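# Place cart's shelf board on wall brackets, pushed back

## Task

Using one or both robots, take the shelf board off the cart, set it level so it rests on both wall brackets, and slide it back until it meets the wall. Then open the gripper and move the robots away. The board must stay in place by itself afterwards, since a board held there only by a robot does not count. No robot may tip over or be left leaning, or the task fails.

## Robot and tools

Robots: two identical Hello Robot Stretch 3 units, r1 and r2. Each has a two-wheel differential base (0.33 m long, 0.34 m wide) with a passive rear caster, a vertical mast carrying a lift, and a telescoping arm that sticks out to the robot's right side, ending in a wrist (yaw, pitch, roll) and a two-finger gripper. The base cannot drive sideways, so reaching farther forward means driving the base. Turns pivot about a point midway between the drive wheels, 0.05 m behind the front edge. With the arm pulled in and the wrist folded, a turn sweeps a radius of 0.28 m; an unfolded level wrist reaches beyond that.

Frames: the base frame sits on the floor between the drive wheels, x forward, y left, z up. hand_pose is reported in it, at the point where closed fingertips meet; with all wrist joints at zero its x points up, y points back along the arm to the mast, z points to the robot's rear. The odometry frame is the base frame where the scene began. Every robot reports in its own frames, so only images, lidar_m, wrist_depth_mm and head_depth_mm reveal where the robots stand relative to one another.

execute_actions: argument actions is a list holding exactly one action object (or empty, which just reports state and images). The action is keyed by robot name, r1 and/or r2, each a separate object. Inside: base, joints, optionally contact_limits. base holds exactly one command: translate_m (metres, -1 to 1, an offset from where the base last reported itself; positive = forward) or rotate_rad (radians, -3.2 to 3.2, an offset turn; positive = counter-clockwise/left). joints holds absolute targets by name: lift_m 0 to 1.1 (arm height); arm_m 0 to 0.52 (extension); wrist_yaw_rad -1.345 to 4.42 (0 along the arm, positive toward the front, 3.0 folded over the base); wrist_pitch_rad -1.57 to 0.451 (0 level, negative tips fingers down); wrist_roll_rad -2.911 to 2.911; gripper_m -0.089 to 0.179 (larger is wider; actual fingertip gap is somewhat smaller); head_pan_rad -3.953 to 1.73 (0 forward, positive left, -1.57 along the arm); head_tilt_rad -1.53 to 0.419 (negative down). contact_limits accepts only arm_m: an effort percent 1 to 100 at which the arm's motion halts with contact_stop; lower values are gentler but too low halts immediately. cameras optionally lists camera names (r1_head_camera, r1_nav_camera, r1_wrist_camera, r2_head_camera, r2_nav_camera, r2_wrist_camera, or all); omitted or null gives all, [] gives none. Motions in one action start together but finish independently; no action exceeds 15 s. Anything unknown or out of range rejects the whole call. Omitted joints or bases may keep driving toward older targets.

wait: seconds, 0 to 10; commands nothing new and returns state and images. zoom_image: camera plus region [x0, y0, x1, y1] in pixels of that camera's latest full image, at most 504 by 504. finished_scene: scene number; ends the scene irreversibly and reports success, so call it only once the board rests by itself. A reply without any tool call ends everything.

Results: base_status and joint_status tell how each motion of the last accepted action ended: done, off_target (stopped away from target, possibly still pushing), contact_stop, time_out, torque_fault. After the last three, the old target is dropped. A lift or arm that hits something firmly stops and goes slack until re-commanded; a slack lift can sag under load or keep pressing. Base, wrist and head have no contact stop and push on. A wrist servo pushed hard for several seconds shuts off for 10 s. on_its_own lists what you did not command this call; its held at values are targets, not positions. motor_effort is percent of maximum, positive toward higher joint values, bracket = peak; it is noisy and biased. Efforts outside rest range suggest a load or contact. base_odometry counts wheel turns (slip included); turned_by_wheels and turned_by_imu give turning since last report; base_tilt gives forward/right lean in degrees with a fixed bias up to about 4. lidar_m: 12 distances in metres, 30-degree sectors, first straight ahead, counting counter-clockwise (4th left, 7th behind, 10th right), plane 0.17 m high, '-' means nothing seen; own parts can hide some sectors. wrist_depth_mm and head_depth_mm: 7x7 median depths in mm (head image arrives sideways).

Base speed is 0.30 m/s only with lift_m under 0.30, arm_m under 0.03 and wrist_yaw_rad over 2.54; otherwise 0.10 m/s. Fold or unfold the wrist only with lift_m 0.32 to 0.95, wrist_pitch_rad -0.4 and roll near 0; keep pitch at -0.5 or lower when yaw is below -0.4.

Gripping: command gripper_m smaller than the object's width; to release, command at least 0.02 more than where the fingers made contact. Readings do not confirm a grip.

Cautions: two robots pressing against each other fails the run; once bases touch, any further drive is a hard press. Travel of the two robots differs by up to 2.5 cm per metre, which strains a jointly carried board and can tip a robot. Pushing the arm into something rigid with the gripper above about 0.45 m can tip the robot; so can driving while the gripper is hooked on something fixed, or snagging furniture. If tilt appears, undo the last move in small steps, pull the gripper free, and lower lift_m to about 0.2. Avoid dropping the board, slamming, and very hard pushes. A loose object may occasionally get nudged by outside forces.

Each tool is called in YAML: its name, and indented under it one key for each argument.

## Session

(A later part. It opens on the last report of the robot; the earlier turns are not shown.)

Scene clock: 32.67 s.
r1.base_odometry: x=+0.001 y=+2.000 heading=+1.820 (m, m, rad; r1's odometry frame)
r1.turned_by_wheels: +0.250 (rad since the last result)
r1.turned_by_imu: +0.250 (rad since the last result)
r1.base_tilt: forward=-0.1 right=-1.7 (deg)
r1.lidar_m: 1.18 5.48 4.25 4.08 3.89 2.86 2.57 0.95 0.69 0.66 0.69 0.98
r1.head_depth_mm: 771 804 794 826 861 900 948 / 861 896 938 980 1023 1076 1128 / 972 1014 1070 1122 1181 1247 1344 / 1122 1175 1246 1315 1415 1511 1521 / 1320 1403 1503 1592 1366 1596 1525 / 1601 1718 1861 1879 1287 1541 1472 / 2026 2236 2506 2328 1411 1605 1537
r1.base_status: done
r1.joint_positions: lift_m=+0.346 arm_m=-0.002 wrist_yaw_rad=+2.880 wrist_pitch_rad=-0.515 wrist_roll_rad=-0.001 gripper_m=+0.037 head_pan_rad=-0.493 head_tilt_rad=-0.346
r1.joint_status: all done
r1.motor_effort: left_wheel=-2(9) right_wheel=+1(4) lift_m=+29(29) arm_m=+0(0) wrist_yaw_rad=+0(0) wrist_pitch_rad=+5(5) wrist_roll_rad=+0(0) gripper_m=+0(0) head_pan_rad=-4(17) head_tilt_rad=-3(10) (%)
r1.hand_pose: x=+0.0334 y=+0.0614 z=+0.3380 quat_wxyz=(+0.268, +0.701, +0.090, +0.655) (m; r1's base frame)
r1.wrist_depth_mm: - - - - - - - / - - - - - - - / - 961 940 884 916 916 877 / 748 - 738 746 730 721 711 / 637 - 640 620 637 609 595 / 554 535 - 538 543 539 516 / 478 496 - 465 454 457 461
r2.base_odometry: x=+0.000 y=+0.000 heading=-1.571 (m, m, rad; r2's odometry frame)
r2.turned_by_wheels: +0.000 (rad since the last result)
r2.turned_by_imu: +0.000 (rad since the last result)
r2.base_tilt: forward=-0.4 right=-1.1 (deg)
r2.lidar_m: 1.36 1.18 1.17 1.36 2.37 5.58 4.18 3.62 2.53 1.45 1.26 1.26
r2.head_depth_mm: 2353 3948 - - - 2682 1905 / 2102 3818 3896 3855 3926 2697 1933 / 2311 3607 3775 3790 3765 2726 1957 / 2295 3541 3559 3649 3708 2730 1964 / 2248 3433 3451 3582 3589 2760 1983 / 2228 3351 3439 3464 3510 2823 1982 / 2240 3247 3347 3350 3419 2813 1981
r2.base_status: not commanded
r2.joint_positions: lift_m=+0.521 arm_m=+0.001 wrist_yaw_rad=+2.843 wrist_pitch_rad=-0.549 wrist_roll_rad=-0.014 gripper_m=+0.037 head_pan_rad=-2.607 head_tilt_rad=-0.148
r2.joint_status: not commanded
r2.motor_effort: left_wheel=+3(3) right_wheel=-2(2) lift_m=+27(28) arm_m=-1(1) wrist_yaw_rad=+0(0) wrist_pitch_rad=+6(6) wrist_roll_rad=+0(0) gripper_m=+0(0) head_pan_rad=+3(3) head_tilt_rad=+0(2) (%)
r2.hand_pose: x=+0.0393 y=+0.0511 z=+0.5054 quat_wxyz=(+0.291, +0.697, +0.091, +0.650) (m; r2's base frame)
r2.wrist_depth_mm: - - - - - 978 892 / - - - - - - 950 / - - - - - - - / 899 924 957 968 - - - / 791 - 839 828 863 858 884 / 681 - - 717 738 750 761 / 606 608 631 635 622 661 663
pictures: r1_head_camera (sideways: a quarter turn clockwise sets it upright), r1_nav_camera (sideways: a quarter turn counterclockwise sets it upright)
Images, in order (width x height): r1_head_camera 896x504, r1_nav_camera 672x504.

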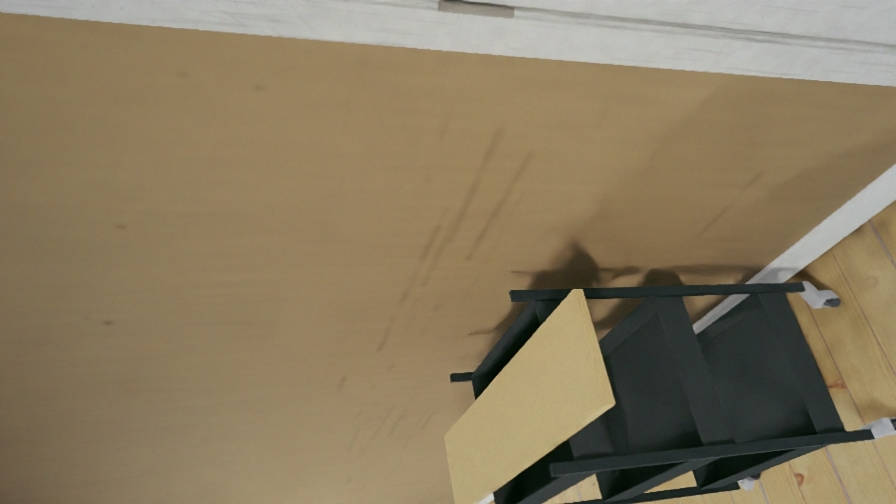

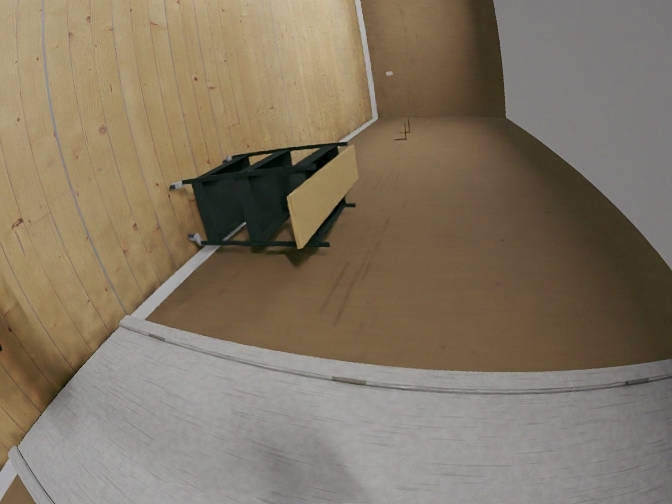

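execute_actions:
  actions:
    - {"r1":{"base":{"rotate_rad":0.3}}}
  cameras: []

execute_actions:
  actions:
    - {"r1":{"base":{"translate_m":1.0}}}
  cameras: []

execute_actions:
  actions:
    - {"r1":{"base":{"rotate_rad":-0.3},"joints":{"head_pan_rad":-1.0,"head_tilt_rad":-0.5}}}
  cameras: ["r1_head_camera","r1_nav_camera"]

Scene clock: 34.50 s.
r1.base_odometry: x=+0.001 y=+2.000 heading=+2.120 (m, m, rad; r1's odometry frame)
r1.turned_by_wheels: +0.300 (rad since the last result)
r1.turned_by_imu: +0.300 (rad since the last result)
r1.base_tilt: forward=-0.1 right=-1.7 (deg)
r1.lidar_m: 5.48 4.61 4.08 4.08 3.13 2.77 1.26 0.76 0.66 0.66 0.79 1.18
r1.head_depth_mm: 1161 1193 1213 1259 1285 1328 1374 / 1400 1441 1492 1539 1449 1543 1508 / 1758 1842 1928 1864 1278 1591 1519 / 2411 2559 2682 1816 1412 1546 1477 / 3687 - - 3841 2694 1886 1559 / - - - - 2704 1975 1571 / - - - - 2681 1980 1571
r1.base_status: done
r1.joint_positions: lift_m=+0.346 arm_m=-0.002 wrist_yaw_rad=+2.880 wrist_pitch_rad=-0.515 wrist_roll_rad=-0.001 gripper_m=+0.037 head_pan_rad=-0.493 head_tilt_rad=-0.346
r1.joint_status: not commanded
r1.motor_effort: left_wheel=-3(9) right_wheel=+2(5) lift_m=+29(29) arm_m=+0(0) wrist_yaw_rad=+0(1) wrist_pitch_rad=+5(5) wrist_roll_rad=+0(0) gripper_m=+0(0) head_pan_rad=-4(4) head_tilt_rad=-3(2) (%)
r1.hand_pose: x=+0.0334 y=+0.0614 z=+0.3380 quat_wxyz=(+0.268, +0.701, +0.090, +0.655) (m; r1's base frame)
r1.wrist_depth_mm: - - - - - - - / - - - - - - - / - 970 936 915 916 908 865 / 771 - 743 733 725 723 723 / 642 - 651 609 630 618 591 / 547 537 - 538 537 528 513 / 475 497 - 471 451 463 458
r2.base_odometry: x=+0.000 y=+0.000 heading=-1.571 (m, m, rad; r2's odometry frame)
r2.turned_by_wheels: +0.000 (rad since the last result)
r2.turned_by_imu: +0.000 (rad since the last result)
r2.base_tilt: forward=-0.4 right=-1.1 (deg)
r2.lidar_m: 1.36 1.17 1.18 1.36 2.37 5.65 4.20 3.61 2.53 1.45 1.26 1.26
r2.head_depth_mm: 2344 3866 - - - 2686 1940 / 2085 3739 3805 3907 3899 2670 1941 / 2302 3616 3722 3794 3857 2717 1941 / 2299 3559 3616 3644 3745 2693 1957 / 2272 3454 3543 3566 3627 2791 1976 / 2266 3338 3373 3459 3535 2797 1985 / 2246 3276 3308 3369 3428 2820 2001
r2.base_status: not commanded
r2.joint_positions: lift_m=+0.521 arm_m=+0.001 wrist_yaw_rad=+2.843 wrist_pitch_rad=-0.549 wrist_roll_rad=-0.014 gripper_m=+0.037 head_pan_rad=-2.607 head_tilt_rad=-0.148
r2.joint_status: not commanded
r2.motor_effort: left_wheel=+3(3) right_wheel=-2(2) lift_m=+28(28) arm_m=-1(1) wrist_yaw_rad=+0(0) wrist_pitch_rad=+6(6) wrist_roll_rad=+0(0) gripper_m=+0(0) head_pan_rad=+3(4) head_tilt_rad=-2(1) (%)
r2.hand_pose: x=+0.0393 y=+0.0511 z=+0.5054 quat_wxyz=(+0.291, +0.697, +0.091, +0.650) (m; r2's base frame)
r2.wrist_depth_mm: - - - - - 985 892 / - - - - - - 934 / - - - - - - - / 907 948 971 984 - - - / 782 - 834 827 841 877 875 / 682 - - 719 730 747 757 / 611 605 624 629 636 649 661
pictures: none
No camera images: the call's "cameras" was empty. Leave "cameras" out to get every camera's image.

Scene clock: 45.73 s.
r1.base_odometry: x=-0.522 y=+2.853 heading=+2.120 (m, m, rad; r1's odometry frame)
r1.turned_by_wheels: +0.000 (rad since the last result)
r1.turned_by_imu: +0.005 (rad since the last result)
r1.base_tilt: forward=-0.1 right=-1.6 (deg)
r1.lidar_m: 5.03 4.28 3.77 3.80 4.18 3.73 1.83 1.09 0.99 0.59 0.68 2.18
r1.head_depth_mm: 1681 1730 1785 1833 1888 1849 1571 / 2055 2087 2175 2259 2327 1961 1562 / 2580 2716 2812 2930 2672 1977 1561 / 3526 3723 - 3809 2685 1940 1551 / - - - - 2672 1956 1569 / - - - - 2711 1966 1566 / - - - - 2687 1980 1568
r1.base_status: done
r1.joint_positions: lift_m=+0.346 arm_m=-0.002 wrist_yaw_rad=+2.880 wrist_pitch_rad=-0.515 wrist_roll_rad=-0.001 gripper_m=+0.037 head_pan_rad=-0.493 head_tilt_rad=-0.346
r1.joint_status: not commanded
r1.motor_effort: left_wheel=-3(5) right_wheel=+2(6) lift_m=+29(29) arm_m=+0(1) wrist_yaw_rad=-1(0) wrist_pitch_rad=+5(5) wrist_roll_rad=+0(0) gripper_m=+0(0) head_pan_rad=-3(4) head_tilt_rad=-2(2) (%)
r1.hand_pose: x=+0.0334 y=+0.0614 z=+0.3380 quat_wxyz=(+0.268, +0.701, +0.090, +0.655) (m; r1's base frame)
r1.wrist_depth_mm: - - - - - - - / - - - - - - - / - 933 937 899 913 884 856 / 754 - 759 740 719 718 713 / 636 - 645 623 630 618 608 / 549 537 - 537 540 522 522 / 479 490 - 462 455 457 450
r2.base_odometry: x=+0.000 y=+0.000 heading=-1.571 (m, m, rad; r2's odometry frame)
r2.turned_by_wheels: +0.000 (rad since the last result)
r2.turned_by_imu: +0.003 (rad since the last result)
r2.base_tilt: forward=-0.4 right=-1.1 (deg)
r2.lidar_m: 1.36 1.17 1.17 1.36 2.36 7.28 4.20 3.62 2.53 1.45 1.26 1.26
r2.head_depth_mm: 2357 3821 - - - 2646 1939 / 2077 3760 3829 3892 3883 2723 1921 / 2312 3686 3663 3775 3835 2736 1936 / 2300 3511 3643 3628 3641 2724 1954 / 2280 3426 3491 3582 3557 2756 1972 / 2248 3329 3410 3486 3466 2757 1980 / 2227 3233 3302 3334 3386 2829 1990
r2.base_status: not commanded
r2.joint_positions: lift_m=+0.521 arm_m=+0.001 wrist_yaw_rad=+2.843 wrist_pitch_rad=-0.549 wrist_roll_rad=-0.014 gripper_m=+0.037 head_pan_rad=-2.607 head_tilt_rad=-0.148
r2.joint_status: not commanded
r2.motor_effort: left_wheel=+3(3) right_wheel=-2(2) lift_m=+27(27) arm_m=+0(0) wrist_yaw_rad=+0(0) wrist_pitch_rad=+6(6) wrist_roll_rad=+0(0) gripper_m=+0(0) head_pan_rad=+4(3) head_tilt_rad=-1(1) (%)
r2.hand_pose: x=+0.0393 y=+0.0511 z=+0.5054 quat_wxyz=(+0.291, +0.697, +0.091, +0.650) (m; r2's base frame)
r2.wrist_depth_mm: - - - - - 977 896 / - - - - - - 966 / - - - - - - - / 898 942 960 964 - - - / 775 - 834 830 855 867 876 / 680 - - 718 737 753 763 / 613 625 628 623 628 654 664
pictures: none
No camera images: the call's "cameras" was empty. Leave "cameras" out to get every camera's image.

Scene clock: 47.13 s.
r1.base_odometry: x=-0.522 y=+2.853 heading=+1.820 (m, m, rad; r1's odometry frame)
r1.turned_by_wheels: -0.300 (rad since the last result)
r1.turned_by_imu: -0.299 (rad since the last result)
r1.base_tilt: forward=-0.1 right=-1.7 (deg)
r1.lidar_m: 4.01 4.50 3.92 3.77 3.93 3.84 3.70 1.35 1.01 0.77 0.59 0.83
r1.head_depth_mm: 825 882 941 1015 900 781 1286 / 869 923 994 1070 897 1071 1233 / 910 975 1051 1142 903 846 956 / 960 1031 1110 1199 931 1065 1038 / 1013 1088 1191 1262 942 1127 1185 / 1069 1158 1270 1342 977 1120 1240 / 1140 1238 1356 1444 1703 1672 1380
r1.base_status: done
r1.joint_positions: lift_m=+0.346 arm_m=-0.002 wrist_yaw_rad=+2.880 wrist_pitch_rad=-0.515 wrist_roll_rad=-0.001 gripper_m=+0.037 head_pan_rad=-0.993 head_tilt_rad=-0.494
r1.joint_status: all done
r1.motor_effort: left_wheel=+3(9) right_wheel=-2(6) lift_m=+29(29) arm_m=+0(1) wrist_yaw_rad=+0(0) wrist_pitch_rad=+5(5) wrist_roll_rad=+1(0) gripper_m=+0(0) head_pan_rad=-4(40) head_tilt_rad=-3(22) (%)
r1.hand_pose: x=+0.0334 y=+0.0614 z=+0.3380 quat_wxyz=(+0.268, +0.701, +0.090, +0.655) (m; r1's base frame)
r1.wrist_depth_mm: - - - - - - - / - - - - - - - / - 964 924 918 892 904 852 / 756 - 755 747 726 711 722 / 635 - 637 617 617 625 619 / 546 529 - 542 533 530 510 / 472 496 - 469 454 458 457
r2.base_odometry: x=+0.000 y=+0.000 heading=-1.571 (m, m, rad; r2's odometry frame)
r2.turned_by_wheels: +0.000 (rad since the last result)
r2.turned_by_imu: +0.000 (rad since the last result)
r2.base_tilt: forward=-0.4 right=-1.1 (deg)
r2.lidar_m: 1.36 1.17 1.17 1.36 2.36 7.21 4.21 3.59 2.54 1.45 1.25 1.26
r2.head_depth_mm: 2347 3924 - - - 2698 1932 / 2091 3750 3835 3910 - 2691 1939 / 2313 3567 3689 3778 3862 2752 1938 / 2258 3467 3651 3669 3737 2745 1946 / 2286 3432 3478 3543 3567 2751 1973 / 2267 3323 3398 3501 3486 2821 1992 / 2238 3248 3303 3333 3397 2852 1994
r2.base_status: not commanded
r2.joint_positions: lift_m=+0.521 arm_m=+0.001 wrist_yaw_rad=+2.843 wrist_pitch_rad=-0.549 wrist_roll_rad=-0.014 gripper_m=+0.037 head_pan_rad=-2.607 head_tilt_rad=-0.148
r2.joint_status: not commanded
r2.motor_effort: left_wheel=+3(3) right_wheel=-2(2) lift_m=+27(27) arm_m=-1(1) wrist_yaw_rad=+0(0) wrist_pitch_rad=+6(6) wrist_roll_rad=+0(0) gripper_m=+0(0) head_pan_rad=+3(3) head_tilt_rad=+0(1) (%)
r2.hand_pose: x=+0.0393 y=+0.0511 z=+0.5054 quat_wxyz=(+0.291, +0.697, +0.091, +0.650) (m; r2's base frame)
r2.wrist_depth_mm: - - - - - 991 886 / - - - - - - 955 / - - - - - - - / 908 957 963 963 - - - / 780 - 831 831 845 860 872 / 680 - - 708 743 745 760 / 615 602 622 632 631 660 656
pictures: r1_head_camera (sideways: a quarter turn clockwise sets it upright), r1_nav_camera (sideways: a quarter turn counterclockwise sets it upright)
Images, in order (width x height): r1_head_camera 896x504, r1_nav_camera 672x504.

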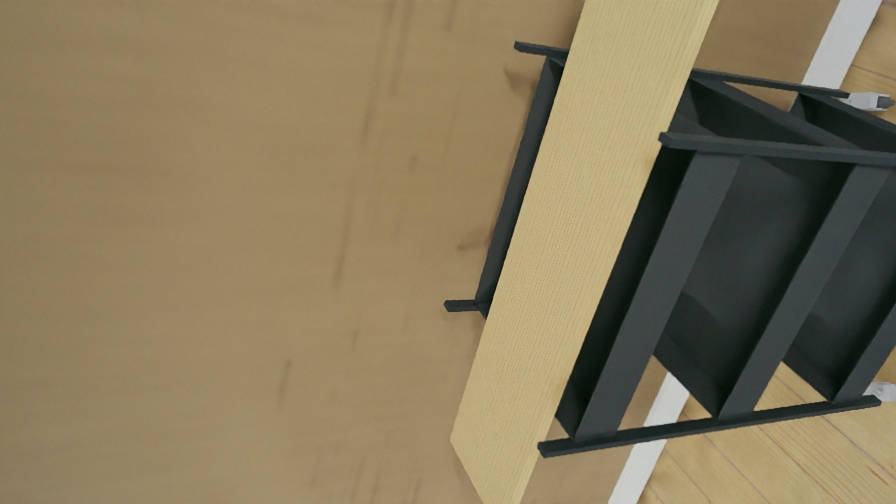

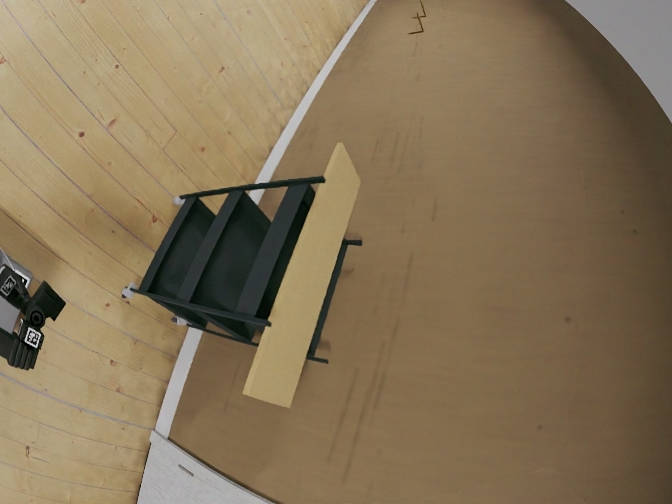

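execute_actions:
  actions:
    - {"r1":{"joints":{"lift_m":0.92,"wrist_pitch_rad":-0.4}}}
  cameras: []

execute_actions:
  actions:
    - {"r1":{"joints":{"wrist_yaw_rad":0.0}}}
  cameras: []

execute_actions:
  actions:
    - {"r1":{"joints":{"wrist_pitch_rad":0.0,"wrist_roll_rad":1.5708,"gripper_m":0.12,"head_pan_rad":-1.4,"head_tilt_rad":-0.6}}}
  cameras: ["r1_head_camera","r1_wrist_camera"]

Scene clock: 54.07 s.
r1.base_odometry: x=-0.522 y=+2.853 heading=+1.820 (m, m, rad; r1's odometry frame)
r1.turned_by_wheels: +0.000 (rad since the last result)
r1.turned_by_imu: +0.002 (rad since the last result)
r1.base_tilt: forward=-0.1 right=-1.7 (deg)
r1.lidar_m: 4.02 4.52 3.89 3.78 3.95 3.85 3.70 1.36 1.02 0.77 0.59 0.82
r1.head_depth_mm: 825 879 943 1013 901 780 1285 / 868 926 991 1072 900 1059 1239 / 911 972 1048 1139 900 848 960 / 957 1030 1114 1198 932 1058 1033 / 1005 1087 1185 1263 936 1129 1174 / 1067 1158 1261 1346 978 1121 1245 / 1137 1244 1354 1450 1707 1671 1369
r1.base_status: not commanded
r1.joint_positions: lift_m=+0.920 arm_m=-0.002 wrist_yaw_rad=+2.880 wrist_pitch_rad=-0.419 wrist_roll_rad=-0.001 gripper_m=+0.037 head_pan_rad=-0.993 head_tilt_rad=-0.494
r1.joint_status: all done
r1.motor_effort: left_wheel=+3(3) right_wheel=-3(3) lift_m=+35(39) arm_m=+0(0) wrist_yaw_rad=+0(1) wrist_pitch_rad=+7(8) wrist_roll_rad=+0(0) gripper_m=+0(0) head_pan_rad=-3(4) head_tilt_rad=-3(4) (%)
r1.hand_pose: x=+0.0367 y=+0.0740 z=+0.9322 quat_wxyz=(+0.236, +0.704, +0.056, +0.667) (m; r1's base frame)
r1.wrist_depth_mm: - - - - - - - / - - - - - - - / - - - - - - - / - - - - - - - / - - - - - - - / - - - - - - - / - - - - - - -
r2.base_odometry: x=+0.000 y=+0.000 heading=-1.571 (m, m, rad; r2's odometry frame)
r2.turned_by_wheels: +0.000 (rad since the last result)
r2.turned_by_imu: +0.002 (rad since the last result)
r2.base_tilt: forward=-0.4 right=-1.1 (deg)
r2.lidar_m: 1.36 1.18 1.18 1.36 2.36 7.28 4.20 3.61 2.52 1.46 1.26 1.25
r2.head_depth_mm: 2356 3894 - - - 2647 1934 / 2103 3801 3829 3980 3924 2680 1928 / 2280 3664 3759 3745 3824 2761 1949 / 2290 3512 3640 3628 3702 2711 1946 / 2275 3431 3478 3537 3538 2759 1986 / 2283 3395 3416 3472 3483 2780 1985 / 2243 3235 3299 3359 3414 2783 2009
r2.base_status: not commanded
r2.joint_positions: lift_m=+0.521 arm_m=+0.001 wrist_yaw_rad=+2.843 wrist_pitch_rad=-0.549 wrist_roll_rad=-0.014 gripper_m=+0.037 head_pan_rad=-2.607 head_tilt_rad=-0.148
r2.joint_status: not commanded
r2.motor_effort: left_wheel=+3(3) right_wheel=-2(2) lift_m=+27(28) arm_m=+0(1) wrist_yaw_rad=+0(1) wrist_pitch_rad=+6(6) wrist_roll_rad=+0(0) gripper_m=+1(1) head_pan_rad=+3(4) head_tilt_rad=+0(0) (%)
r2.hand_pose: x=+0.0393 y=+0.0511 z=+0.5054 quat_wxyz=(+0.291, +0.697, +0.091, +0.650) (m; r2's base frame)
r2.wrist_depth_mm: - - - - - - 893 / - - - - - - 951 / - - - - - - - / 890 954 963 986 - - - / 789 - 841 838 842 854 886 / 690 - - 704 740 739 760 / 596 609 635 639 622 656 674
pictures: none
No camera images: the call's "cameras" was empty. Leave "cameras" out to get every camera's image.

Scene clock: 56.50 s.
r1.base_odometry: x=-0.522 y=+2.853 heading=+1.820 (m, m, rad; r1's odometry frame)
r1.turned_by_wheels: +0.000 (rad since the last result)
r1.turned_by_imu: +0.001 (rad since the last result)
r1.base_tilt: forward=-0.1 right=-1.7 (deg)
r1.lidar_m: 4.02 4.50 3.92 3.78 3.94 3.85 3.69 1.36 1.02 0.77 0.59 0.83
r1.head_depth_mm: 825 879 940 1006 899 781 1283 / 864 929 992 1073 897 1059 1235 / 911 973 1049 1141 900 845 959 / 959 1031 1114 1203 935 1069 1033 / 1002 1092 1183 1258 943 1129 1181 / 1070 1168 1263 1331 979 1122 1236 / 1135 1232 1362 1446 1699 1675 1377
r1.base_status: not commanded
r1.joint_positions: lift_m=+0.920 arm_m=-0.002 wrist_yaw_rad=+0.002 wrist_pitch_rad=-0.419 wrist_roll_rad=-0.001 gripper_m=+0.037 head_pan_rad=-0.993 head_tilt_rad=-0.494
r1.joint_status: all done
r1.motor_effort: left_wheel=+3(3) right_wheel=-2(3) lift_m=+35(35) arm_m=+0(0) wrist_yaw_rad=-2(3) wrist_pitch_rad=+7(7) wrist_roll_rad=+0(0) gripper_m=+0(0) head_pan_rad=-4(4) head_tilt_rad=-3(3) (%)
r1.hand_pose: x=-0.0210 y=-0.3669 z=+0.9322 quat_wxyz=(+0.692, +0.148, -0.691, -0.146) (m; r1's base frame)
r1.wrist_depth_mm: 646 650 657 663 655 638 650 / 701 707 720 713 715 709 711 / 769 761 777 769 778 770 757 / 577 581 568 847 819 838 832 / 506 498 487 943 932 926 930 / 459 468 835 - - - - / 698 710 949 - - - -
r2.base_odometry: x=+0.000 y=+0.000 heading=-1.571 (m, m, rad; r2's odometry frame)
r2.turned_by_wheels: +0.000 (rad since the last result)
r2.turned_by_imu: +0.001 (rad since the last result)
r2.base_tilt: forward=-0.4 right=-1.0 (deg)
r2.lidar_m: 1.36 1.18 1.17 1.36 2.36 7.23 4.19 3.62 2.53 1.45 1.25 1.25
r2.head_depth_mm: 2347 3899 - - - 2668 1948 / 2098 3714 3830 3866 3955 2679 1952 / 2315 3630 3752 3803 3805 2763 1948 / 2280 3563 3548 3658 3688 2758 1950 / 2262 3342 3472 3576 3619 2755 1975 / 2260 3340 3372 3449 3453 2758 1993 / 2246 3294 3286 3307 3431 2792 1985
r2.base_status: not commanded
r2.joint_positions: lift_m=+0.521 arm_m=+0.001 wrist_yaw_rad=+2.843 wrist_pitch_rad=-0.549 wrist_roll_rad=-0.014 gripper_m=+0.037 head_pan_rad=-2.607 head_tilt_rad=-0.148
r2.joint_status: not commanded
r2.motor_effort: left_wheel=+3(4) right_wheel=-2(2) lift_m=+27(28) arm_m=+0(1) wrist_yaw_rad=+0(0) wrist_pitch_rad=+6(6) wrist_roll_rad=+1(0) gripper_m=+0(0) head_pan_rad=+3(4) head_tilt_rad=-2(0) (%)
r2.hand_pose: x=+0.0393 y=+0.0511 z=+0.5054 quat_wxyz=(+0.291, +0.697, +0.091, +0.650) (m; r2's base frame)
r2.wrist_depth_mm: - - - - - 982 877 / - - - - - - 946 / - - - - - - - / 899 942 958 946 - - - / 791 - 838 833 854 871 901 / 676 - - 711 732 732 770 / 607 609 619 634 632 657 672
pictures: none
No camera images: the call's "cameras" was empty. Leave "cameras" out to get every camera's image.

Scene clock: 57.97 s.
r1.base_odometry: x=-0.522 y=+2.853 heading=+1.820 (m, m, rad; r1's odometry frame)
r1.turned_by_wheels: +0.000 (rad since the last result)
r1.turned_by_imu: +0.000 (rad since the last result)
r1.base_tilt: forward=-0.1 right=-1.7 (deg)
r1.lidar_m: 4.01 4.51 3.91 3.79 3.94 3.87 3.71 1.35 1.02 0.77 0.59 0.83
r1.head_depth_mm: 808 876 960 1063 1190 1328 - / 814 885 970 1084 1213 - - / 820 892 989 1092 1210 1353 - / 835 907 1002 1089 852 1414 1267 / 840 916 1019 1079 848 1152 1211 / 854 934 1020 1089 846 1035 1116 / 861 938 1044 1071 816 1032 1163
r1.base_status: not commanded
r1.joint_positions: lift_m=+0.920 arm_m=-0.002 wrist_yaw_rad=+0.002 wrist_pitch_rad=-0.023 wrist_roll_rad=+1.569 gripper_m=+0.120 head_pan_rad=-1.393 head_tilt_rad=-0.592
r1.joint_status: all done
r1.motor_effort: left_wheel=+3(3) right_wheel=-2(3) lift_m=+35(35) arm_m=+0(0) wrist_yaw_rad=-2(3) wrist_pitch_rad=+9(9) wrist_roll_rad=+1(1) gripper_m=+1(97) head_pan_rad=-4(34) head_tilt_rad=-4(18) (%)
r1.hand_pose: x=-0.0208 y=-0.3983 z=+1.0282 quat_wxyz=(+0.001, +0.001, -1.000, -0.012) (m; r1's base frame)
r1.wrist_depth_mm: 655 651 667 673 698 696 699 / 665 680 681 700 708 721 730 / 691 697 703 729 728 744 746 / 709 701 716 728 740 750 765 / 736 742 740 751 781 458 777 / 751 742 771 782 794 - 700 / 751 781 805 822 811 495 633
r2.base_odometry: x=+0.000 y=+0.000 heading=-1.571 (m, m, rad; r2's odometry frame)
r2.turned_by_wheels: +0.000 (rad since the last result)
r2.turned_by_imu: +0.000 (rad since the last result)
r2.base_tilt: forward=-0.4 right=-1.1 (deg)
r2.lidar_m: 1.36 1.18 1.18 1.36 2.37 7.29 4.21 3.62 2.53 1.45 1.25 1.26
r2.head_depth_mm: 2342 3909 - - - 2626 1929 / 2109 3723 3805 3794 3893 2683 1937 / 2304 3622 3686 3833 3814 2705 1968 / 2292 3537 3609 3622 3733 2761 1953 / 2289 3457 3513 3558 3581 2724 1988 / 2238 3322 3423 3430 3465 2788 1993 / 2244 3279 3321 3361 3391 2774 1991
r2.base_status: not commanded
r2.joint_positions: lift_m=+0.521 arm_m=+0.001 wrist_yaw_rad=+2.843 wrist_pitch_rad=-0.549 wrist_roll_rad=-0.014 gripper_m=+0.037 head_pan_rad=-2.607 head_tilt_rad=-0.148
r2.joint_status: not commanded
r2.motor_effort: left_wheel=+3(4) right_wheel=-2(2) lift_m=+27(28) arm_m=-1(1) wrist_yaw_rad=+1(1) wrist_pitch_rad=+6(6) wrist_roll_rad=+0(0) gripper_m=+1(0) head_pan_rad=+3(3) head_tilt_rad=-1(0) (%)
r2.hand_pose: x=+0.0393 y=+0.0511 z=+0.5054 quat_wxyz=(+0.291, +0.697, +0.091, +0.650) (m; r2's base frame)
r2.wrist_depth_mm: - - - - - 954 883 / - - - - - - 946 / - - - - - - - / 913 948 947 985 - - - / 773 - 838 833 850 879 882 / 681 - - 717 742 747 760 / 611 611 622 633 630 661 663
pictures: r1_head_camera (sideways: a quarter turn clockwise sets it upright), r1_wrist_camera
Images, in order (width x height): r1_head_camera 896x504, r1_wrist_camera 644x364.

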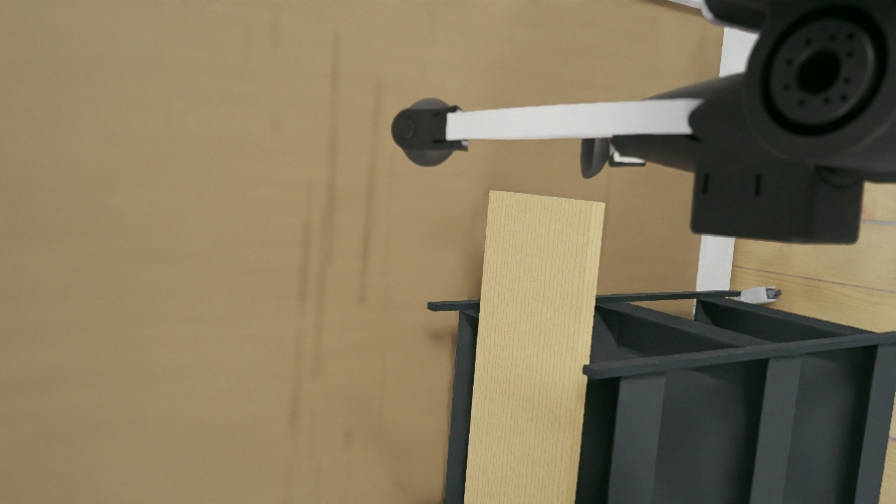

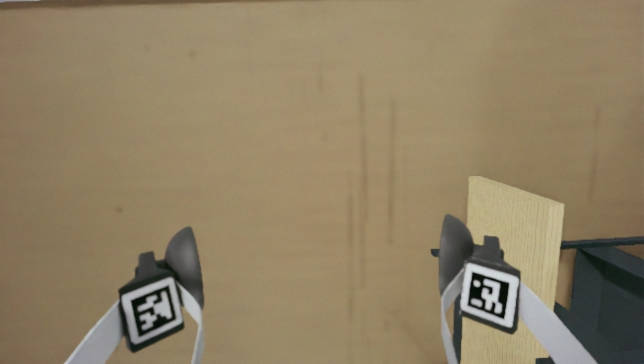

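execute_actions:
  actions:
    - {"r1":{"base":{"translate_m":0.12},"joints":{"lift_m":0.58,"head_tilt_rad":-0.9}}}
  cameras: ["r1_head_camera","r1_wrist_camera"]

Scene clock: 62.30 s.
r1.base_odometry: x=-0.551 y=+2.969 heading=+1.820 (m, m, rad; r1's odometry frame)
r1.turned_by_wheels: +0.000 (rad since the last result)
r1.turned_by_imu: +0.001 (rad since the last result)
r1.base_tilt: forward=-0.2 right=-1.6 (deg)
r1.lidar_m: 4.03 4.39 3.89 3.77 3.95 3.96 3.68 1.36 1.02 0.57 0.59 1.42
r1.head_depth_mm: 858 977 1138 1358 1470 1293 1177 / 868 989 891 1386 1451 1305 - / 874 999 841 1418 1457 1306 - / 891 998 839 1194 1367 1278 1135 / 900 1017 855 1095 1183 1272 1144 / 914 1018 856 1084 1256 1278 1140 / 924 1024 881 1105 1267 1267 1134
r1.base_status: done
r1.joint_positions: lift_m=+0.580 arm_m=-0.002 wrist_yaw_rad=+0.002 wrist_pitch_rad=-0.022 wrist_roll_rad=+1.569 gripper_m=+0.120 head_pan_rad=-1.393 head_tilt_rad=-0.889
r1.joint_status: all done
r1.motor_effort: left_wheel=+3(10) right_wheel=-3(3) lift_m=+22(28) arm_m=+1(0) wrist_yaw_rad=-2(2) wrist_pitch_rad=+8(9) wrist_roll_rad=+1(1) gripper_m=+1(1) head_pan_rad=-2(4) head_tilt_rad=-7(35) (%)
r1.hand_pose: x=-0.0209 y=-0.3983 z=+0.6891 quat_wxyz=(+0.001, +0.001, -1.000, -0.011) (m; r1's base frame)
r1.wrist_depth_mm: 667 656 685 680 686 704 696 / 676 682 687 699 707 724 716 / 691 709 685 707 729 741 731 / 719 726 735 723 744 769 716 / 737 752 753 546 745 543 638 / 743 754 764 344 710 - 360 / 780 781 792 357 800 519 611
r2.base_odometry: x=+0.000 y=+0.000 heading=-1.571 (m, m, rad; r2's odometry frame)
r2.turned_by_wheels: +0.000 (rad since the last result)
r2.turned_by_imu: +0.001 (rad since the last result)
r2.base_tilt: forward=-0.5 right=-1.1 (deg)
r2.lidar_m: 1.36 1.18 1.17 1.35 2.37 7.25 4.18 3.61 2.53 1.45 1.26 1.26
r2.head_depth_mm: 2328 3884 - - - 2670 1938 / 2080 3779 3866 3879 3958 2697 1927 / 2311 3623 3697 3853 3785 2722 1947 / 2315 3561 3588 3675 3736 2789 1968 / 2249 3364 3409 3523 3625 2764 1967 / 2252 3339 3387 3465 3465 2767 1985 / 2243 3314 3310 3348 3398 2825 1993
r2.base_status: not commanded
r2.joint_positions: lift_m=+0.521 arm_m=+0.001 wrist_yaw_rad=+2.843 wrist_pitch_rad=-0.549 wrist_roll_rad=-0.014 gripper_m=+0.037 head_pan_rad=-2.607 head_tilt_rad=-0.148
r2.joint_status: not commanded
r2.motor_effort: left_wheel=+3(3) right_wheel=-2(2) lift_m=+28(28) arm_m=+0(1) wrist_yaw_rad=+0(0) wrist_pitch_rad=+6(6) wrist_roll_rad=+0(0) gripper_m=+0(0) head_pan_rad=+4(3) head_tilt_rad=-1(1) (%)
r2.hand_pose: x=+0.0393 y=+0.0511 z=+0.5054 quat_wxyz=(+0.291, +0.697, +0.091, +0.650) (m; r2's base frame)
r2.wrist_depth_mm: - - - - - 968 876 / - - - - - - 930 / - - - - - - - / 881 951 975 976 - - - / 766 - 828 820 837 872 899 / 687 - - 715 736 744 763 / 605 615 619 633 629 664 665
pictures: r1_head_camera (sideways: a quarter turn clockwise sets it upright), r1_wrist_camera
Images, in order (width x height): r1_head_camera 896x504, r1_wrist_camera 644x364.

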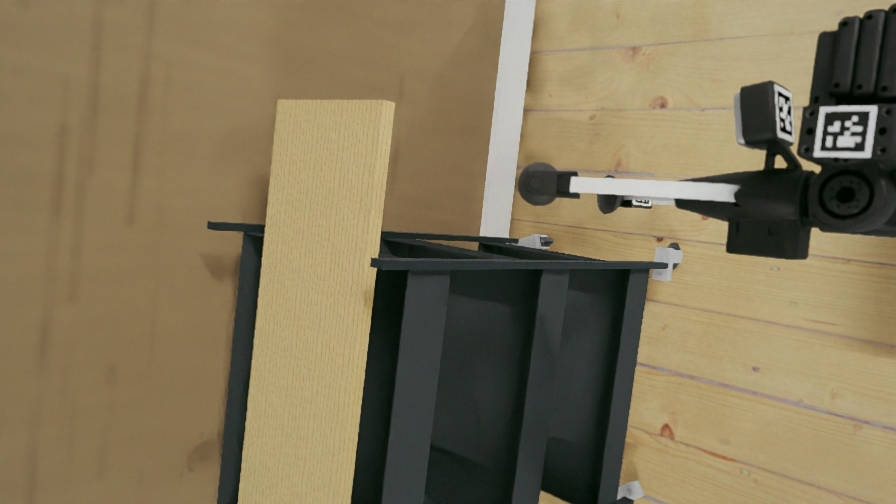

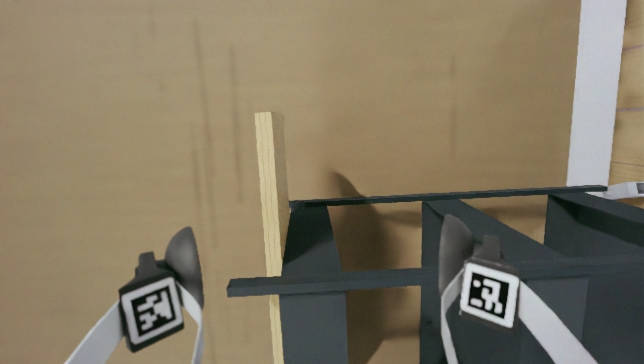

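execute_actions:
  actions:
    - {"r1":{"joints":{"lift_m":0.625,"gripper_m":0.1}}}
  cameras: []

execute_actions:
  actions:
    - {"r1":{"joints":{"arm_m":0.17}}}
  cameras: ["r1_head_camera","r1_wrist_camera"]

Scene clock: 63.83 s.
r1.base_odometry: x=-0.551 y=+2.969 heading=+1.820 (m, m, rad; r1's odometry frame)
r1.turned_by_wheels: +0.000 (rad since the last result)
r1.turned_by_imu: +0.000 (rad since the last result)
r1.base_tilt: forward=-0.1 right=-1.7 (deg)
r1.lidar_m: 4.02 4.39 3.91 3.76 3.96 3.98 3.67 1.36 1.02 0.56 0.59 1.42
r1.head_depth_mm: 855 979 1137 1353 1475 1283 - / 866 984 895 1384 1463 1319 - / 875 1008 841 1403 1461 1296 - / 888 996 834 1191 1377 1272 1145 / 898 1015 860 1094 1188 1272 1135 / 912 1024 854 1083 1254 1281 1140 / 926 1020 878 1107 1261 1281 1142
r1.base_status: not commanded
r1.joint_positions: lift_m=+0.625 arm_m=-0.002 wrist_yaw_rad=+0.002 wrist_pitch_rad=-0.022 wrist_roll_rad=+1.569 gripper_m=+0.100 head_pan_rad=-1.393 head_tilt_rad=-0.889
r1.joint_status: all done
r1.motor_effort: left_wheel=+3(3) right_wheel=-3(3) lift_m=+35(35) arm_m=+0(0) wrist_yaw_rad=-1(2) wrist_pitch_rad=+8(9) wrist_roll_rad=+1(1) gripper_m=-1(80) head_pan_rad=-4(3) head_tilt_rad=-7(7) (%)
r1.hand_pose: x=-0.0209 y=-0.3983 z=+0.7336 quat_wxyz=(+0.001, +0.001, -1.000, -0.011) (m; r1's base frame)
r1.wrist_depth_mm: 656 661 661 659 689 719 706 / 672 681 699 698 714 700 712 / 703 682 708 713 725 736 752 / 713 722 709 723 747 759 754 / 716 744 762 542 772 570 645 / 764 754 778 349 350 416 359 / 765 779 785 411 728 631 374
r2.base_odometry: x=+0.000 y=+0.000 heading=-1.571 (m, m, rad; r2's odometry frame)
r2.turned_by_wheels: +0.000 (rad since the last result)
r2.turned_by_imu: +0.000 (rad since the last result)
r2.base_tilt: forward=-0.4 right=-1.1 (deg)
r2.lidar_m: 1.36 1.17 1.18 1.36 2.36 7.24 4.20 3.61 2.53 1.45 1.25 1.25
r2.head_depth_mm: 2326 3882 - - - 2658 1920 / 2093 3744 3831 3900 3953 2724 1946 / 2309 3633 3727 3749 3841 2723 1959 / 2285 3479 3656 3627 3693 2740 1967 / 2307 3453 3525 3603 3578 2762 1992 / 2272 3317 3508 3478 3478 2797 1992 / 2218 3235 3277 3373 3353 2852 2003
r2.base_status: not commanded
r2.joint_positions: lift_m=+0.521 arm_m=+0.001 wrist_yaw_rad=+2.843 wrist_pitch_rad=-0.549 wrist_roll_rad=-0.014 gripper_m=+0.037 head_pan_rad=-2.607 head_tilt_rad=-0.148
r2.joint_status: not commanded
r2.motor_effort: left_wheel=+3(3) right_wheel=-2(2) lift_m=+27(28) arm_m=+0(0) wrist_yaw_rad=+0(0) wrist_pitch_rad=+6(6) wrist_roll_rad=+0(0) gripper_m=+0(0) head_pan_rad=+3(3) head_tilt_rad=-2(0) (%)
r2.hand_pose: x=+0.0393 y=+0.0511 z=+0.5054 quat_wxyz=(+0.291, +0.697, +0.091, +0.650) (m; r2's base frame)
r2.wrist_depth_mm: - - - - - 973 887 / - - - - - - 942 / - - - - - - - / 899 945 971 996 - - - / 772 - 837 848 867 857 897 / 682 - - 719 738 740 749 / 611 614 617 646 637 652 672
pictures: none
No camera images: the call's "cameras" was empty. Leave "cameras" out to get every camera's image.

Scene clock: 66.33 s.
r1.base_odometry: x=-0.551 y=+2.969 heading=+1.820 (m, m, rad; r1's odometry frame)
r1.turned_by_wheels: +0.000 (rad since the last result)
r1.turned_by_imu: +0.001 (rad since the last result)
r1.base_tilt: forward=-0.1 right=-1.7 (deg)
r1.lidar_m: 4.03 4.42 3.92 3.78 3.94 3.98 3.68 1.36 1.02 0.57 0.59 1.42
r1.head_depth_mm: 863 973 1129 1353 1489 - - / 869 992 888 1387 - 1234 1144 / 879 1005 839 1400 - 1265 1143 / 892 991 840 1198 1371 1257 1147 / 898 1012 861 1090 1190 1276 1142 / 912 1017 856 1088 1250 1269 1133 / 926 1016 874 1103 1278 1271 1133
r1.base_status: not commanded
r1.joint_positions: lift_m=+0.625 arm_m=+0.170 wrist_yaw_rad=+0.001 wrist_pitch_rad=-0.022 wrist_roll_rad=+1.569 gripper_m=+0.100 head_pan_rad=-1.393 head_tilt_rad=-0.889
r1.joint_status: all done
r1.motor_effort: left_wheel=+3(3) right_wheel=-3(3) lift_m=+35(35) arm_m=+3(3) wrist_yaw_rad=-1(2) wrist_pitch_rad=+8(8) wrist_roll_rad=+1(0) gripper_m=-1(1) head_pan_rad=-4(4) head_tilt_rad=-6(7) (%)
r1.hand_pose: x=-0.0210 y=-0.5703 z=+0.7336 quat_wxyz=(+0.001, +0.001, -1.000, -0.011) (m; r1's base frame)
r1.wrist_depth_mm: 505 515 524 524 538 538 545 / 520 533 536 537 547 544 554 / 531 542 541 552 557 567 571 / 537 553 566 556 577 580 586 / 555 557 570 440 589 513 601 / 574 581 585 333 597 514 358 / 591 604 606 256 278 552 393
r2.base_odometry: x=+0.000 y=+0.000 heading=-1.571 (m, m, rad; r2's odometry frame)
r2.turned_by_wheels: +0.000 (rad since the last result)
r2.turned_by_imu: +0.001 (rad since the last result)
r2.base_tilt: forward=-0.4 right=-1.1 (deg)
r2.lidar_m: 1.35 1.17 1.18 1.36 2.37 7.29 4.20 3.60 2.53 1.46 1.26 1.26
r2.head_depth_mm: 2385 3873 - - - 2666 1931 / 2077 3739 3850 3928 3934 2731 1932 / 2295 3669 3744 3779 3824 2722 1937 / 2261 3577 3626 3657 3775 2746 1969 / 2267 3393 3549 3601 3526 2782 1969 / 2250 3381 3361 3539 3503 2794 1986 / 2212 3252 3284 3338 3370 2821 1993
r2.base_status: not commanded
r2.joint_positions: lift_m=+0.521 arm_m=+0.001 wrist_yaw_rad=+2.843 wrist_pitch_rad=-0.549 wrist_roll_rad=-0.014 gripper_m=+0.037 head_pan_rad=-2.607 head_tilt_rad=-0.148
r2.joint_status: not commanded
r2.motor_effort: left_wheel=+4(3) right_wheel=-2(2) lift_m=+28(27) arm_m=+0(1) wrist_yaw_rad=+1(1) wrist_pitch_rad=+6(6) wrist_roll_rad=+0(0) gripper_m=+0(0) head_pan_rad=+2(3) head_tilt_rad=-1(0) (%)
r2.hand_pose: x=+0.0393 y=+0.0511 z=+0.5054 quat_wxyz=(+0.291, +0.697, +0.091, +0.650) (m; r2's base frame)
r2.wrist_depth_mm: - - - - - - 881 / - - - - - - 950 / - - - - - - - / 894 937 935 960 - - - / 780 - 828 839 846 854 886 / 683 - - 715 741 753 762 / 608 611 628 636 628 655 679
pictures: r1_head_camera (sideways: a quarter turn clockwise sets it upright), r1_wrist_camera
Images, in order (width x height): r1_head_camera 896x504, r1_wrist_camera 644x364.

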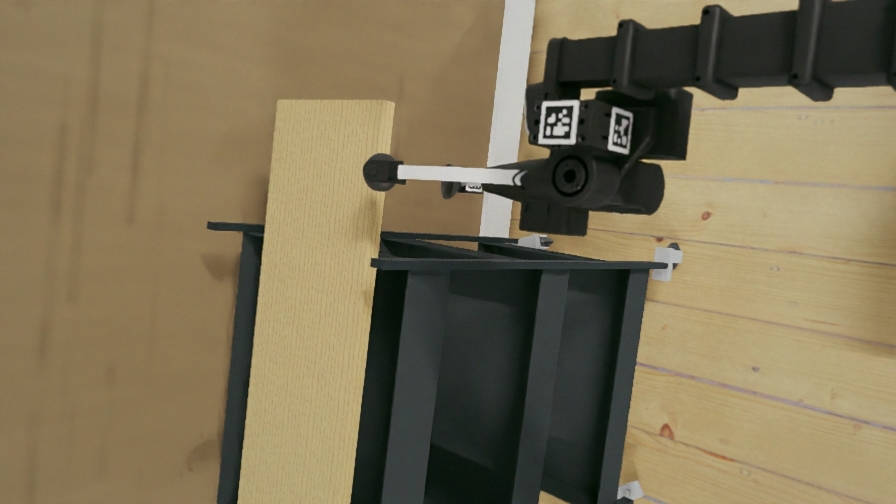

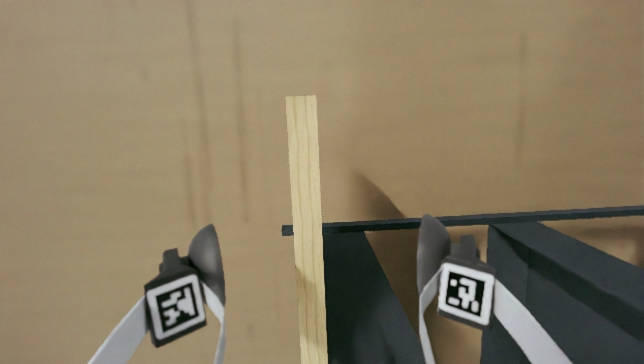

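execute_actions:
  actions:
    - {"r1":{"joints":{"arm_m":0.23,"lift_m":0.635}}}
  cameras: ["r1_head_camera","r1_wrist_camera"]

execute_actions:
  actions:
    - {"r1":{"joints":{"gripper_m":0.0}}}
  cameras: ["r1_wrist_camera"]

Scene clock: 68.10 s.
r1.base_odometry: x=-0.551 y=+2.969 heading=+1.820 (m, m, rad; r1's odometry frame)
r1.turned_by_wheels: +0.000 (rad since the last result)
r1.turned_by_imu: +0.000 (rad since the last result)
r1.base_tilt: forward=-0.2 right=-1.7 (deg)
r1.lidar_m: 4.04 4.41 3.90 3.77 3.94 3.98 3.72 1.36 1.02 0.57 0.59 1.42
r1.head_depth_mm: 858 980 1140 1349 1486 - - / 866 992 892 1341 - 1278 1144 / 879 1000 858 1356 1401 1279 1155 / 889 992 837 1170 1366 1267 1139 / 901 1013 858 1083 1185 1267 1138 / 911 1018 851 1090 1252 1280 1135 / 923 1016 873 1105 1264 1270 1138
r1.base_status: not commanded
r1.joint_positions: lift_m=+0.635 arm_m=+0.230 wrist_yaw_rad=+0.001 wrist_pitch_rad=-0.022 wrist_roll_rad=+1.569 gripper_m=+0.100 head_pan_rad=-1.393 head_tilt_rad=-0.889
r1.joint_status: all done
r1.motor_effort: left_wheel=+3(3) right_wheel=-3(3) lift_m=+35(36) arm_m=+3(4) wrist_yaw_rad=-1(1) wrist_pitch_rad=+8(8) wrist_roll_rad=+0(1) gripper_m=-1(1) head_pan_rad=-4(4) head_tilt_rad=-7(7) (%)
r1.hand_pose: x=-0.0210 y=-0.6303 z=+0.7436 quat_wxyz=(+0.001, +0.001, -1.000, -0.011) (m; r1's base frame)
r1.wrist_depth_mm: 450 463 472 474 478 487 492 / 467 470 478 484 489 488 505 / 478 489 495 491 498 511 518 / 486 500 501 510 519 528 535 / 497 502 511 150 517 530 453 / 513 523 530 327 348 465 385 / 531 544 547 254 264 558 409
r2.base_odometry: x=+0.000 y=+0.000 heading=-1.571 (m, m, rad; r2's odometry frame)
r2.turned_by_wheels: +0.000 (rad since the last result)
r2.turned_by_imu: +0.000 (rad since the last result)
r2.base_tilt: forward=-0.4 right=-1.1 (deg)
r2.lidar_m: 1.35 1.17 1.18 1.36 2.36 7.24 4.21 3.62 2.53 1.45 1.25 1.26
r2.head_depth_mm: 2319 3867 - - - 2691 1911 / 2071 3742 3908 3853 3924 2730 1942 / 2318 3666 3718 3771 3758 2718 1956 / 2292 3497 3652 3593 3706 2747 1956 / 2283 3416 3472 3580 3632 2747 1982 / 2273 3287 3438 3494 3536 2831 1986 / 2238 3225 3292 3332 3377 2839 1985
r2.base_status: not commanded
r2.joint_positions: lift_m=+0.521 arm_m=+0.001 wrist_yaw_rad=+2.843 wrist_pitch_rad=-0.549 wrist_roll_rad=-0.014 gripper_m=+0.037 head_pan_rad=-2.607 head_tilt_rad=-0.148
r2.joint_status: not commanded
r2.motor_effort: left_wheel=+3(4) right_wheel=-2(2) lift_m=+28(28) arm_m=+0(0) wrist_yaw_rad=+0(1) wrist_pitch_rad=+6(6) wrist_roll_rad=+0(0) gripper_m=+0(0) head_pan_rad=+3(3) head_tilt_rad=-1(1) (%)
r2.hand_pose: x=+0.0393 y=+0.0511 z=+0.5054 quat_wxyz=(+0.291, +0.697, +0.091, +0.650) (m; r2's base frame)
r2.wrist_depth_mm: - - - - - 975 880 / - - - - - - 952 / - - - - - - - / 893 956 954 966 - - - / 772 - 841 830 848 850 887 / 675 - - 724 737 750 751 / 604 615 620 635 633 664 668
pictures: r1_head_camera (sideways: a quarter turn clockwise sets it upright), r1_wrist_camera
Images, in order (width x height): r1_head_camera 896x504, r1_wrist_camera 644x364.

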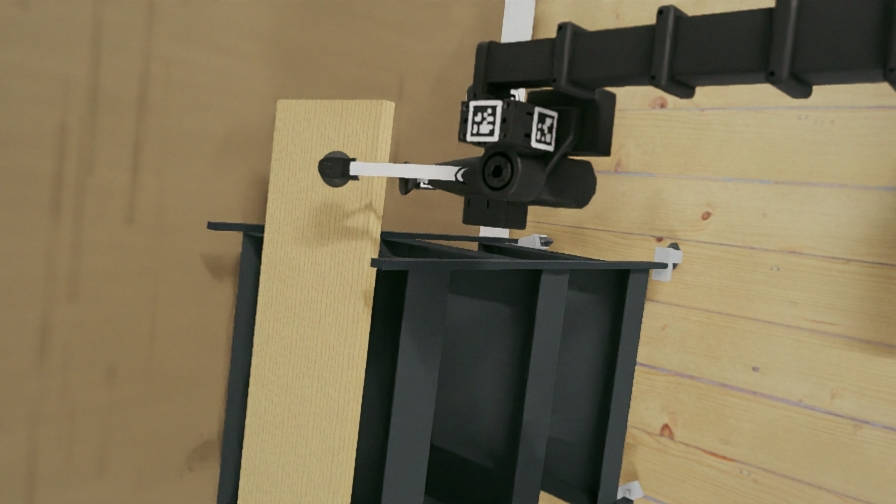

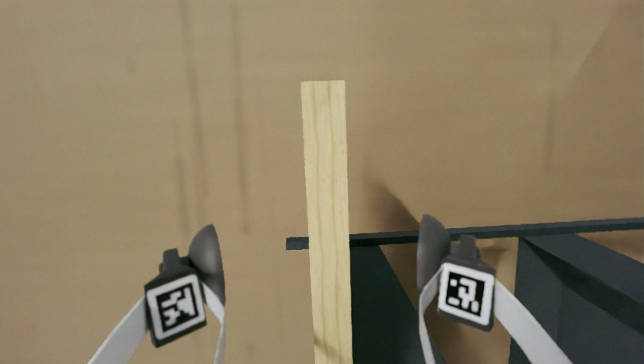

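Scene clock: 69.60 s.
r1.base_odometry: x=-0.551 y=+2.969 heading=+1.820 (m, m, rad; r1's odometry frame)
r1.turned_by_wheels: +0.000 (rad since the last result)
r1.turned_by_imu: +0.000 (rad since the last result)
r1.base_tilt: forward=-0.1 right=-1.6 (deg)
r1.lidar_m: 4.03 4.40 3.91 3.78 3.93 3.98 3.68 1.36 1.02 0.57 0.59 1.42
r1.head_depth_mm: 857 972 1136 1350 1479 - - / 864 991 886 1339 - 1281 1148 / 874 1000 841 1364 1396 1277 1148 / 883 991 838 1173 1365 1259 1141 / 903 1007 859 1082 1185 1273 1142 / 916 1020 853 1080 1253 1272 1140 / 920 1019 874 1107 1262 1268 1135
r1.base_status: not commanded
r1.joint_positions: lift_m=+0.635 arm_m=+0.230 wrist_yaw_rad=+0.001 wrist_pitch_rad=-0.031 wrist_roll_rad=+1.570 gripper_m=+0.001 head_pan_rad=-1.393 head_tilt_rad=-0.889
r1.joint_status: all done
r1.motor_effort: left_wheel=+3(3) right_wheel=-3(2) lift_m=+35(35) arm_m=+2(3) wrist_yaw_rad=-2(2) wrist_pitch_rad=+12(13) wrist_roll_rad=+0(1) gripper_m=-13(99) head_pan_rad=-4(4) head_tilt_rad=-6(7) (%)
r1.hand_pose: x=-0.0210 y=-0.6301 z=+0.7410 quat_wxyz=(+0.001, +0.001, -1.000, -0.016) (m; r1's base frame)
r1.wrist_depth_mm: 453 463 465 474 480 490 494 / 459 469 477 474 496 502 505 / 476 478 493 488 506 513 512 / 487 497 485 503 521 523 530 / 498 505 511 148 536 537 543 / 512 514 521 152 535 545 379 / 528 533 557 252 251 484 401
r2.base_odometry: x=+0.000 y=+0.000 heading=-1.571 (m, m, rad; r2's odometry frame)
r2.turned_by_wheels: +0.000 (rad since the last result)
r2.turned_by_imu: +0.000 (rad since the last result)
r2.base_tilt: forward=-0.4 right=-1.1 (deg)
r2.lidar_m: 1.36 1.17 1.17 1.36 2.36 7.24 4.17 3.61 2.53 1.45 1.25 1.25
r2.head_depth_mm: 2347 3928 - - - 2684 1918 / 2114 3717 3893 3892 3903 2719 1934 / 2309 3645 3697 3777 3833 2731 1953 / 2311 3562 3654 3706 3690 2762 1970 / 2271 3439 3463 3608 3586 2712 1974 / 2265 3359 3411 3451 3515 2769 1987 / 2234 3209 3336 3372 3373 2822 1993
r2.base_status: not commanded
r2.joint_positions: lift_m=+0.521 arm_m=+0.001 wrist_yaw_rad=+2.843 wrist_pitch_rad=-0.549 wrist_roll_rad=-0.014 gripper_m=+0.037 head_pan_rad=-2.607 head_tilt_rad=-0.148
r2.joint_status: not commanded
r2.motor_effort: left_wheel=+4(3) right_wheel=-2(2) lift_m=+28(28) arm_m=+0(1) wrist_yaw_rad=-1(1) wrist_pitch_rad=+6(6) wrist_roll_rad=+0(0) gripper_m=+0(0) head_pan_rad=+3(3) head_tilt_rad=+0(1) (%)
r2.hand_pose: x=+0.0393 y=+0.0511 z=+0.5054 quat_wxyz=(+0.291, +0.697, +0.091, +0.650) (m; r2's base frame)
r2.wrist_depth_mm: - - - - - 985 889 / - - - - - - 962 / - - - - - - - / 894 946 970 969 - - - / 780 - 832 827 860 843 874 / 676 - - 715 729 748 765 / 600 609 620 629 617 664 664
pictures: r1_wrist_camera
Images, in order (width x height): r1_wrist_camera 644x364.

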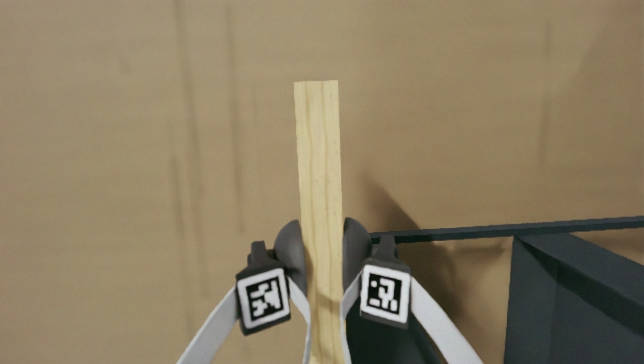

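execute_actions:
  actions:
    - {"r1":{"base":{"translate_m":-0.25},"joints":{"lift_m":0.645,"head_pan_rad":-1.0,"head_tilt_rad":-0.8}}}
  cameras: ["r1_head_camera","r1_nav_camera"]

Scene clock: 73.43 s.
r1.base_odometry: x=-0.489 y=+2.727 heading=+1.821 (m, m, rad; r1's odometry frame)
r1.turned_by_wheels: +0.000 (rad since the last result)
r1.turned_by_imu: +0.002 (rad since the last result)
r1.base_tilt: forward=-0.1 right=-1.7 (deg)
r1.lidar_m: 4.04 4.58 3.92 3.78 3.94 3.71 3.60 1.35 0.98 0.98 0.65 0.82
r1.head_depth_mm: 853 944 1021 814 1377 1305 1173 / 889 991 1068 839 1457 1330 1174 / 937 1048 952 1193 1474 1330 1169 / 985 1107 950 917 1216 1299 1171 / 1033 1167 951 1177 1294 1314 1168 / 1094 1226 976 1217 1414 1342 1167 / 1168 1343 971 1263 1475 1324 1166
r1.base_status: done
r1.joint_positions: lift_m=+0.645 arm_m=+0.230 wrist_yaw_rad=+0.022 wrist_pitch_rad=-0.061 wrist_roll_rad=+1.572 gripper_m=+0.001 head_pan_rad=-1.007 head_tilt_rad=-0.804
r1.joint_status: all done
r1.on_its_own: wrist_yaw_rad is at rest, and its effort (-19) is outside its rest range (-12 to +12)
r1.motor_effort: left_wheel=+10(13) right_wheel=-10(16) lift_m=+39(38) arm_m=+2(2) wrist_yaw_rad=-19(21) wrist_pitch_rad=+23(24) wrist_roll_rad=-1(0) gripper_m=-15(15) head_pan_rad=+4(37) head_tilt_rad=+2(15) (%)
r1.hand_pose: x=-0.0157 y=-0.6290 z=+0.7434 quat_wxyz=(+0.000, +0.011, -0.999, -0.031) (m; r1's base frame)
r1.wrist_depth_mm: 438 449 451 479 480 492 504 / 452 452 471 477 493 506 517 / 460 467 482 323 518 519 530 / 477 478 494 502 527 533 556 / 483 497 518 148 534 551 569 / 503 519 521 151 554 580 587 / 510 533 540 296 574 595 616
r2.base_odometry: x=+0.000 y=+0.000 heading=-1.571 (m, m, rad; r2's odometry frame)
r2.turned_by_wheels: +0.000 (rad since the last result)
r2.turned_by_imu: +0.001 (rad since the last result)
r2.base_tilt: forward=-0.5 right=-1.1 (deg)
r2.lidar_m: 1.36 1.17 1.18 1.36 2.36 7.24 4.18 3.59 2.53 1.46 1.25 1.25
r2.head_depth_mm: 2353 3927 - - - 2676 1924 / 2085 3736 3838 3862 3989 2698 1934 / 2306 3634 3786 3756 3854 2713 1945 / 2305 3550 3621 3708 3673 2719 1956 / 2253 3431 3554 3566 3581 2775 1980 / 2266 3317 3333 3479 3545 2793 1973 / 2230 3233 3295 3398 3427 2769 1992
r2.base_status: not commanded
r2.joint_positions: lift_m=+0.521 arm_m=+0.001 wrist_yaw_rad=+2.843 wrist_pitch_rad=-0.549 wrist_roll_rad=-0.014 gripper_m=+0.037 head_pan_rad=-2.607 head_tilt_rad=-0.148
r2.joint_status: not commanded
r2.motor_effort: left_wheel=+3(3) right_wheel=-2(2) lift_m=+28(28) arm_m=-1(1) wrist_yaw_rad=+0(0) wrist_pitch_rad=+6(6) wrist_roll_rad=+0(0) gripper_m=+0(0) head_pan_rad=+2(3) head_tilt_rad=+0(0) (%)
r2.hand_pose: x=+0.0393 y=+0.0511 z=+0.5054 quat_wxyz=(+0.291, +0.697, +0.091, +0.650) (m; r2's base frame)
r2.wrist_depth_mm: - - - - - - 892 / - - - - - - 948 / - - - - - - - / 900 945 972 977 - - - / 789 - 819 840 838 878 884 / 671 - - 708 735 745 762 / 609 612 635 623 624 651 660
pictures: r1_head_camera (sideways: a quarter turn clockwise sets it upright), r1_nav_camera (sideways: a quarter turn counterclockwise sets it upright)
Images, in order (width x height): r1_head_camera 896x504, r1_nav_camera 672x504.

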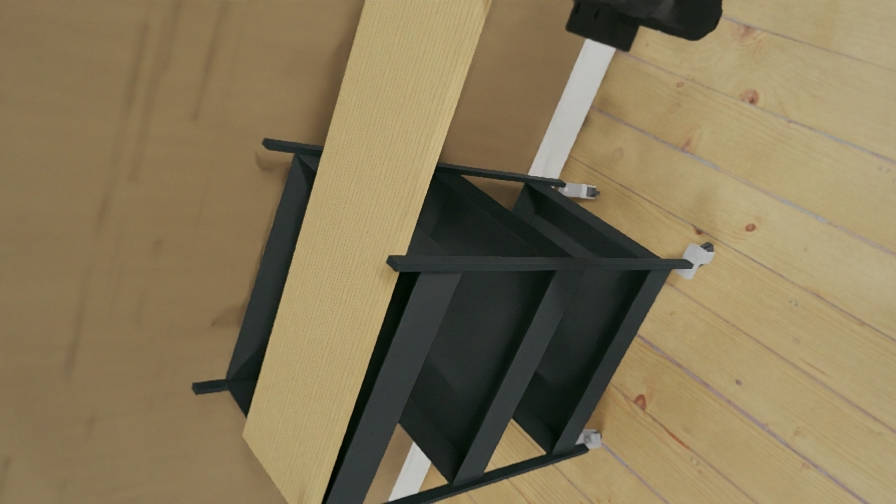

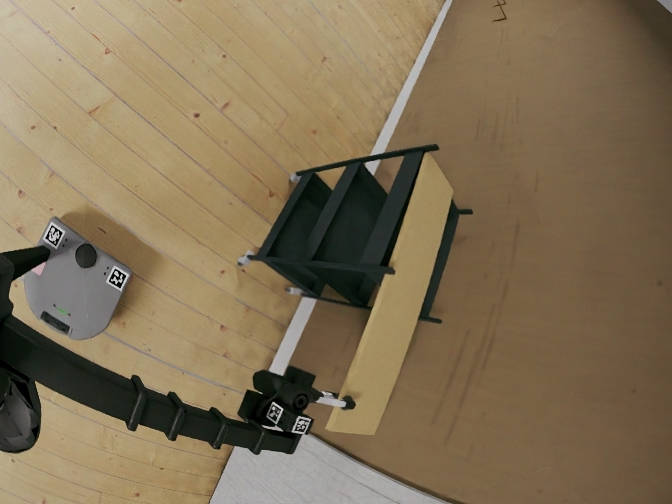

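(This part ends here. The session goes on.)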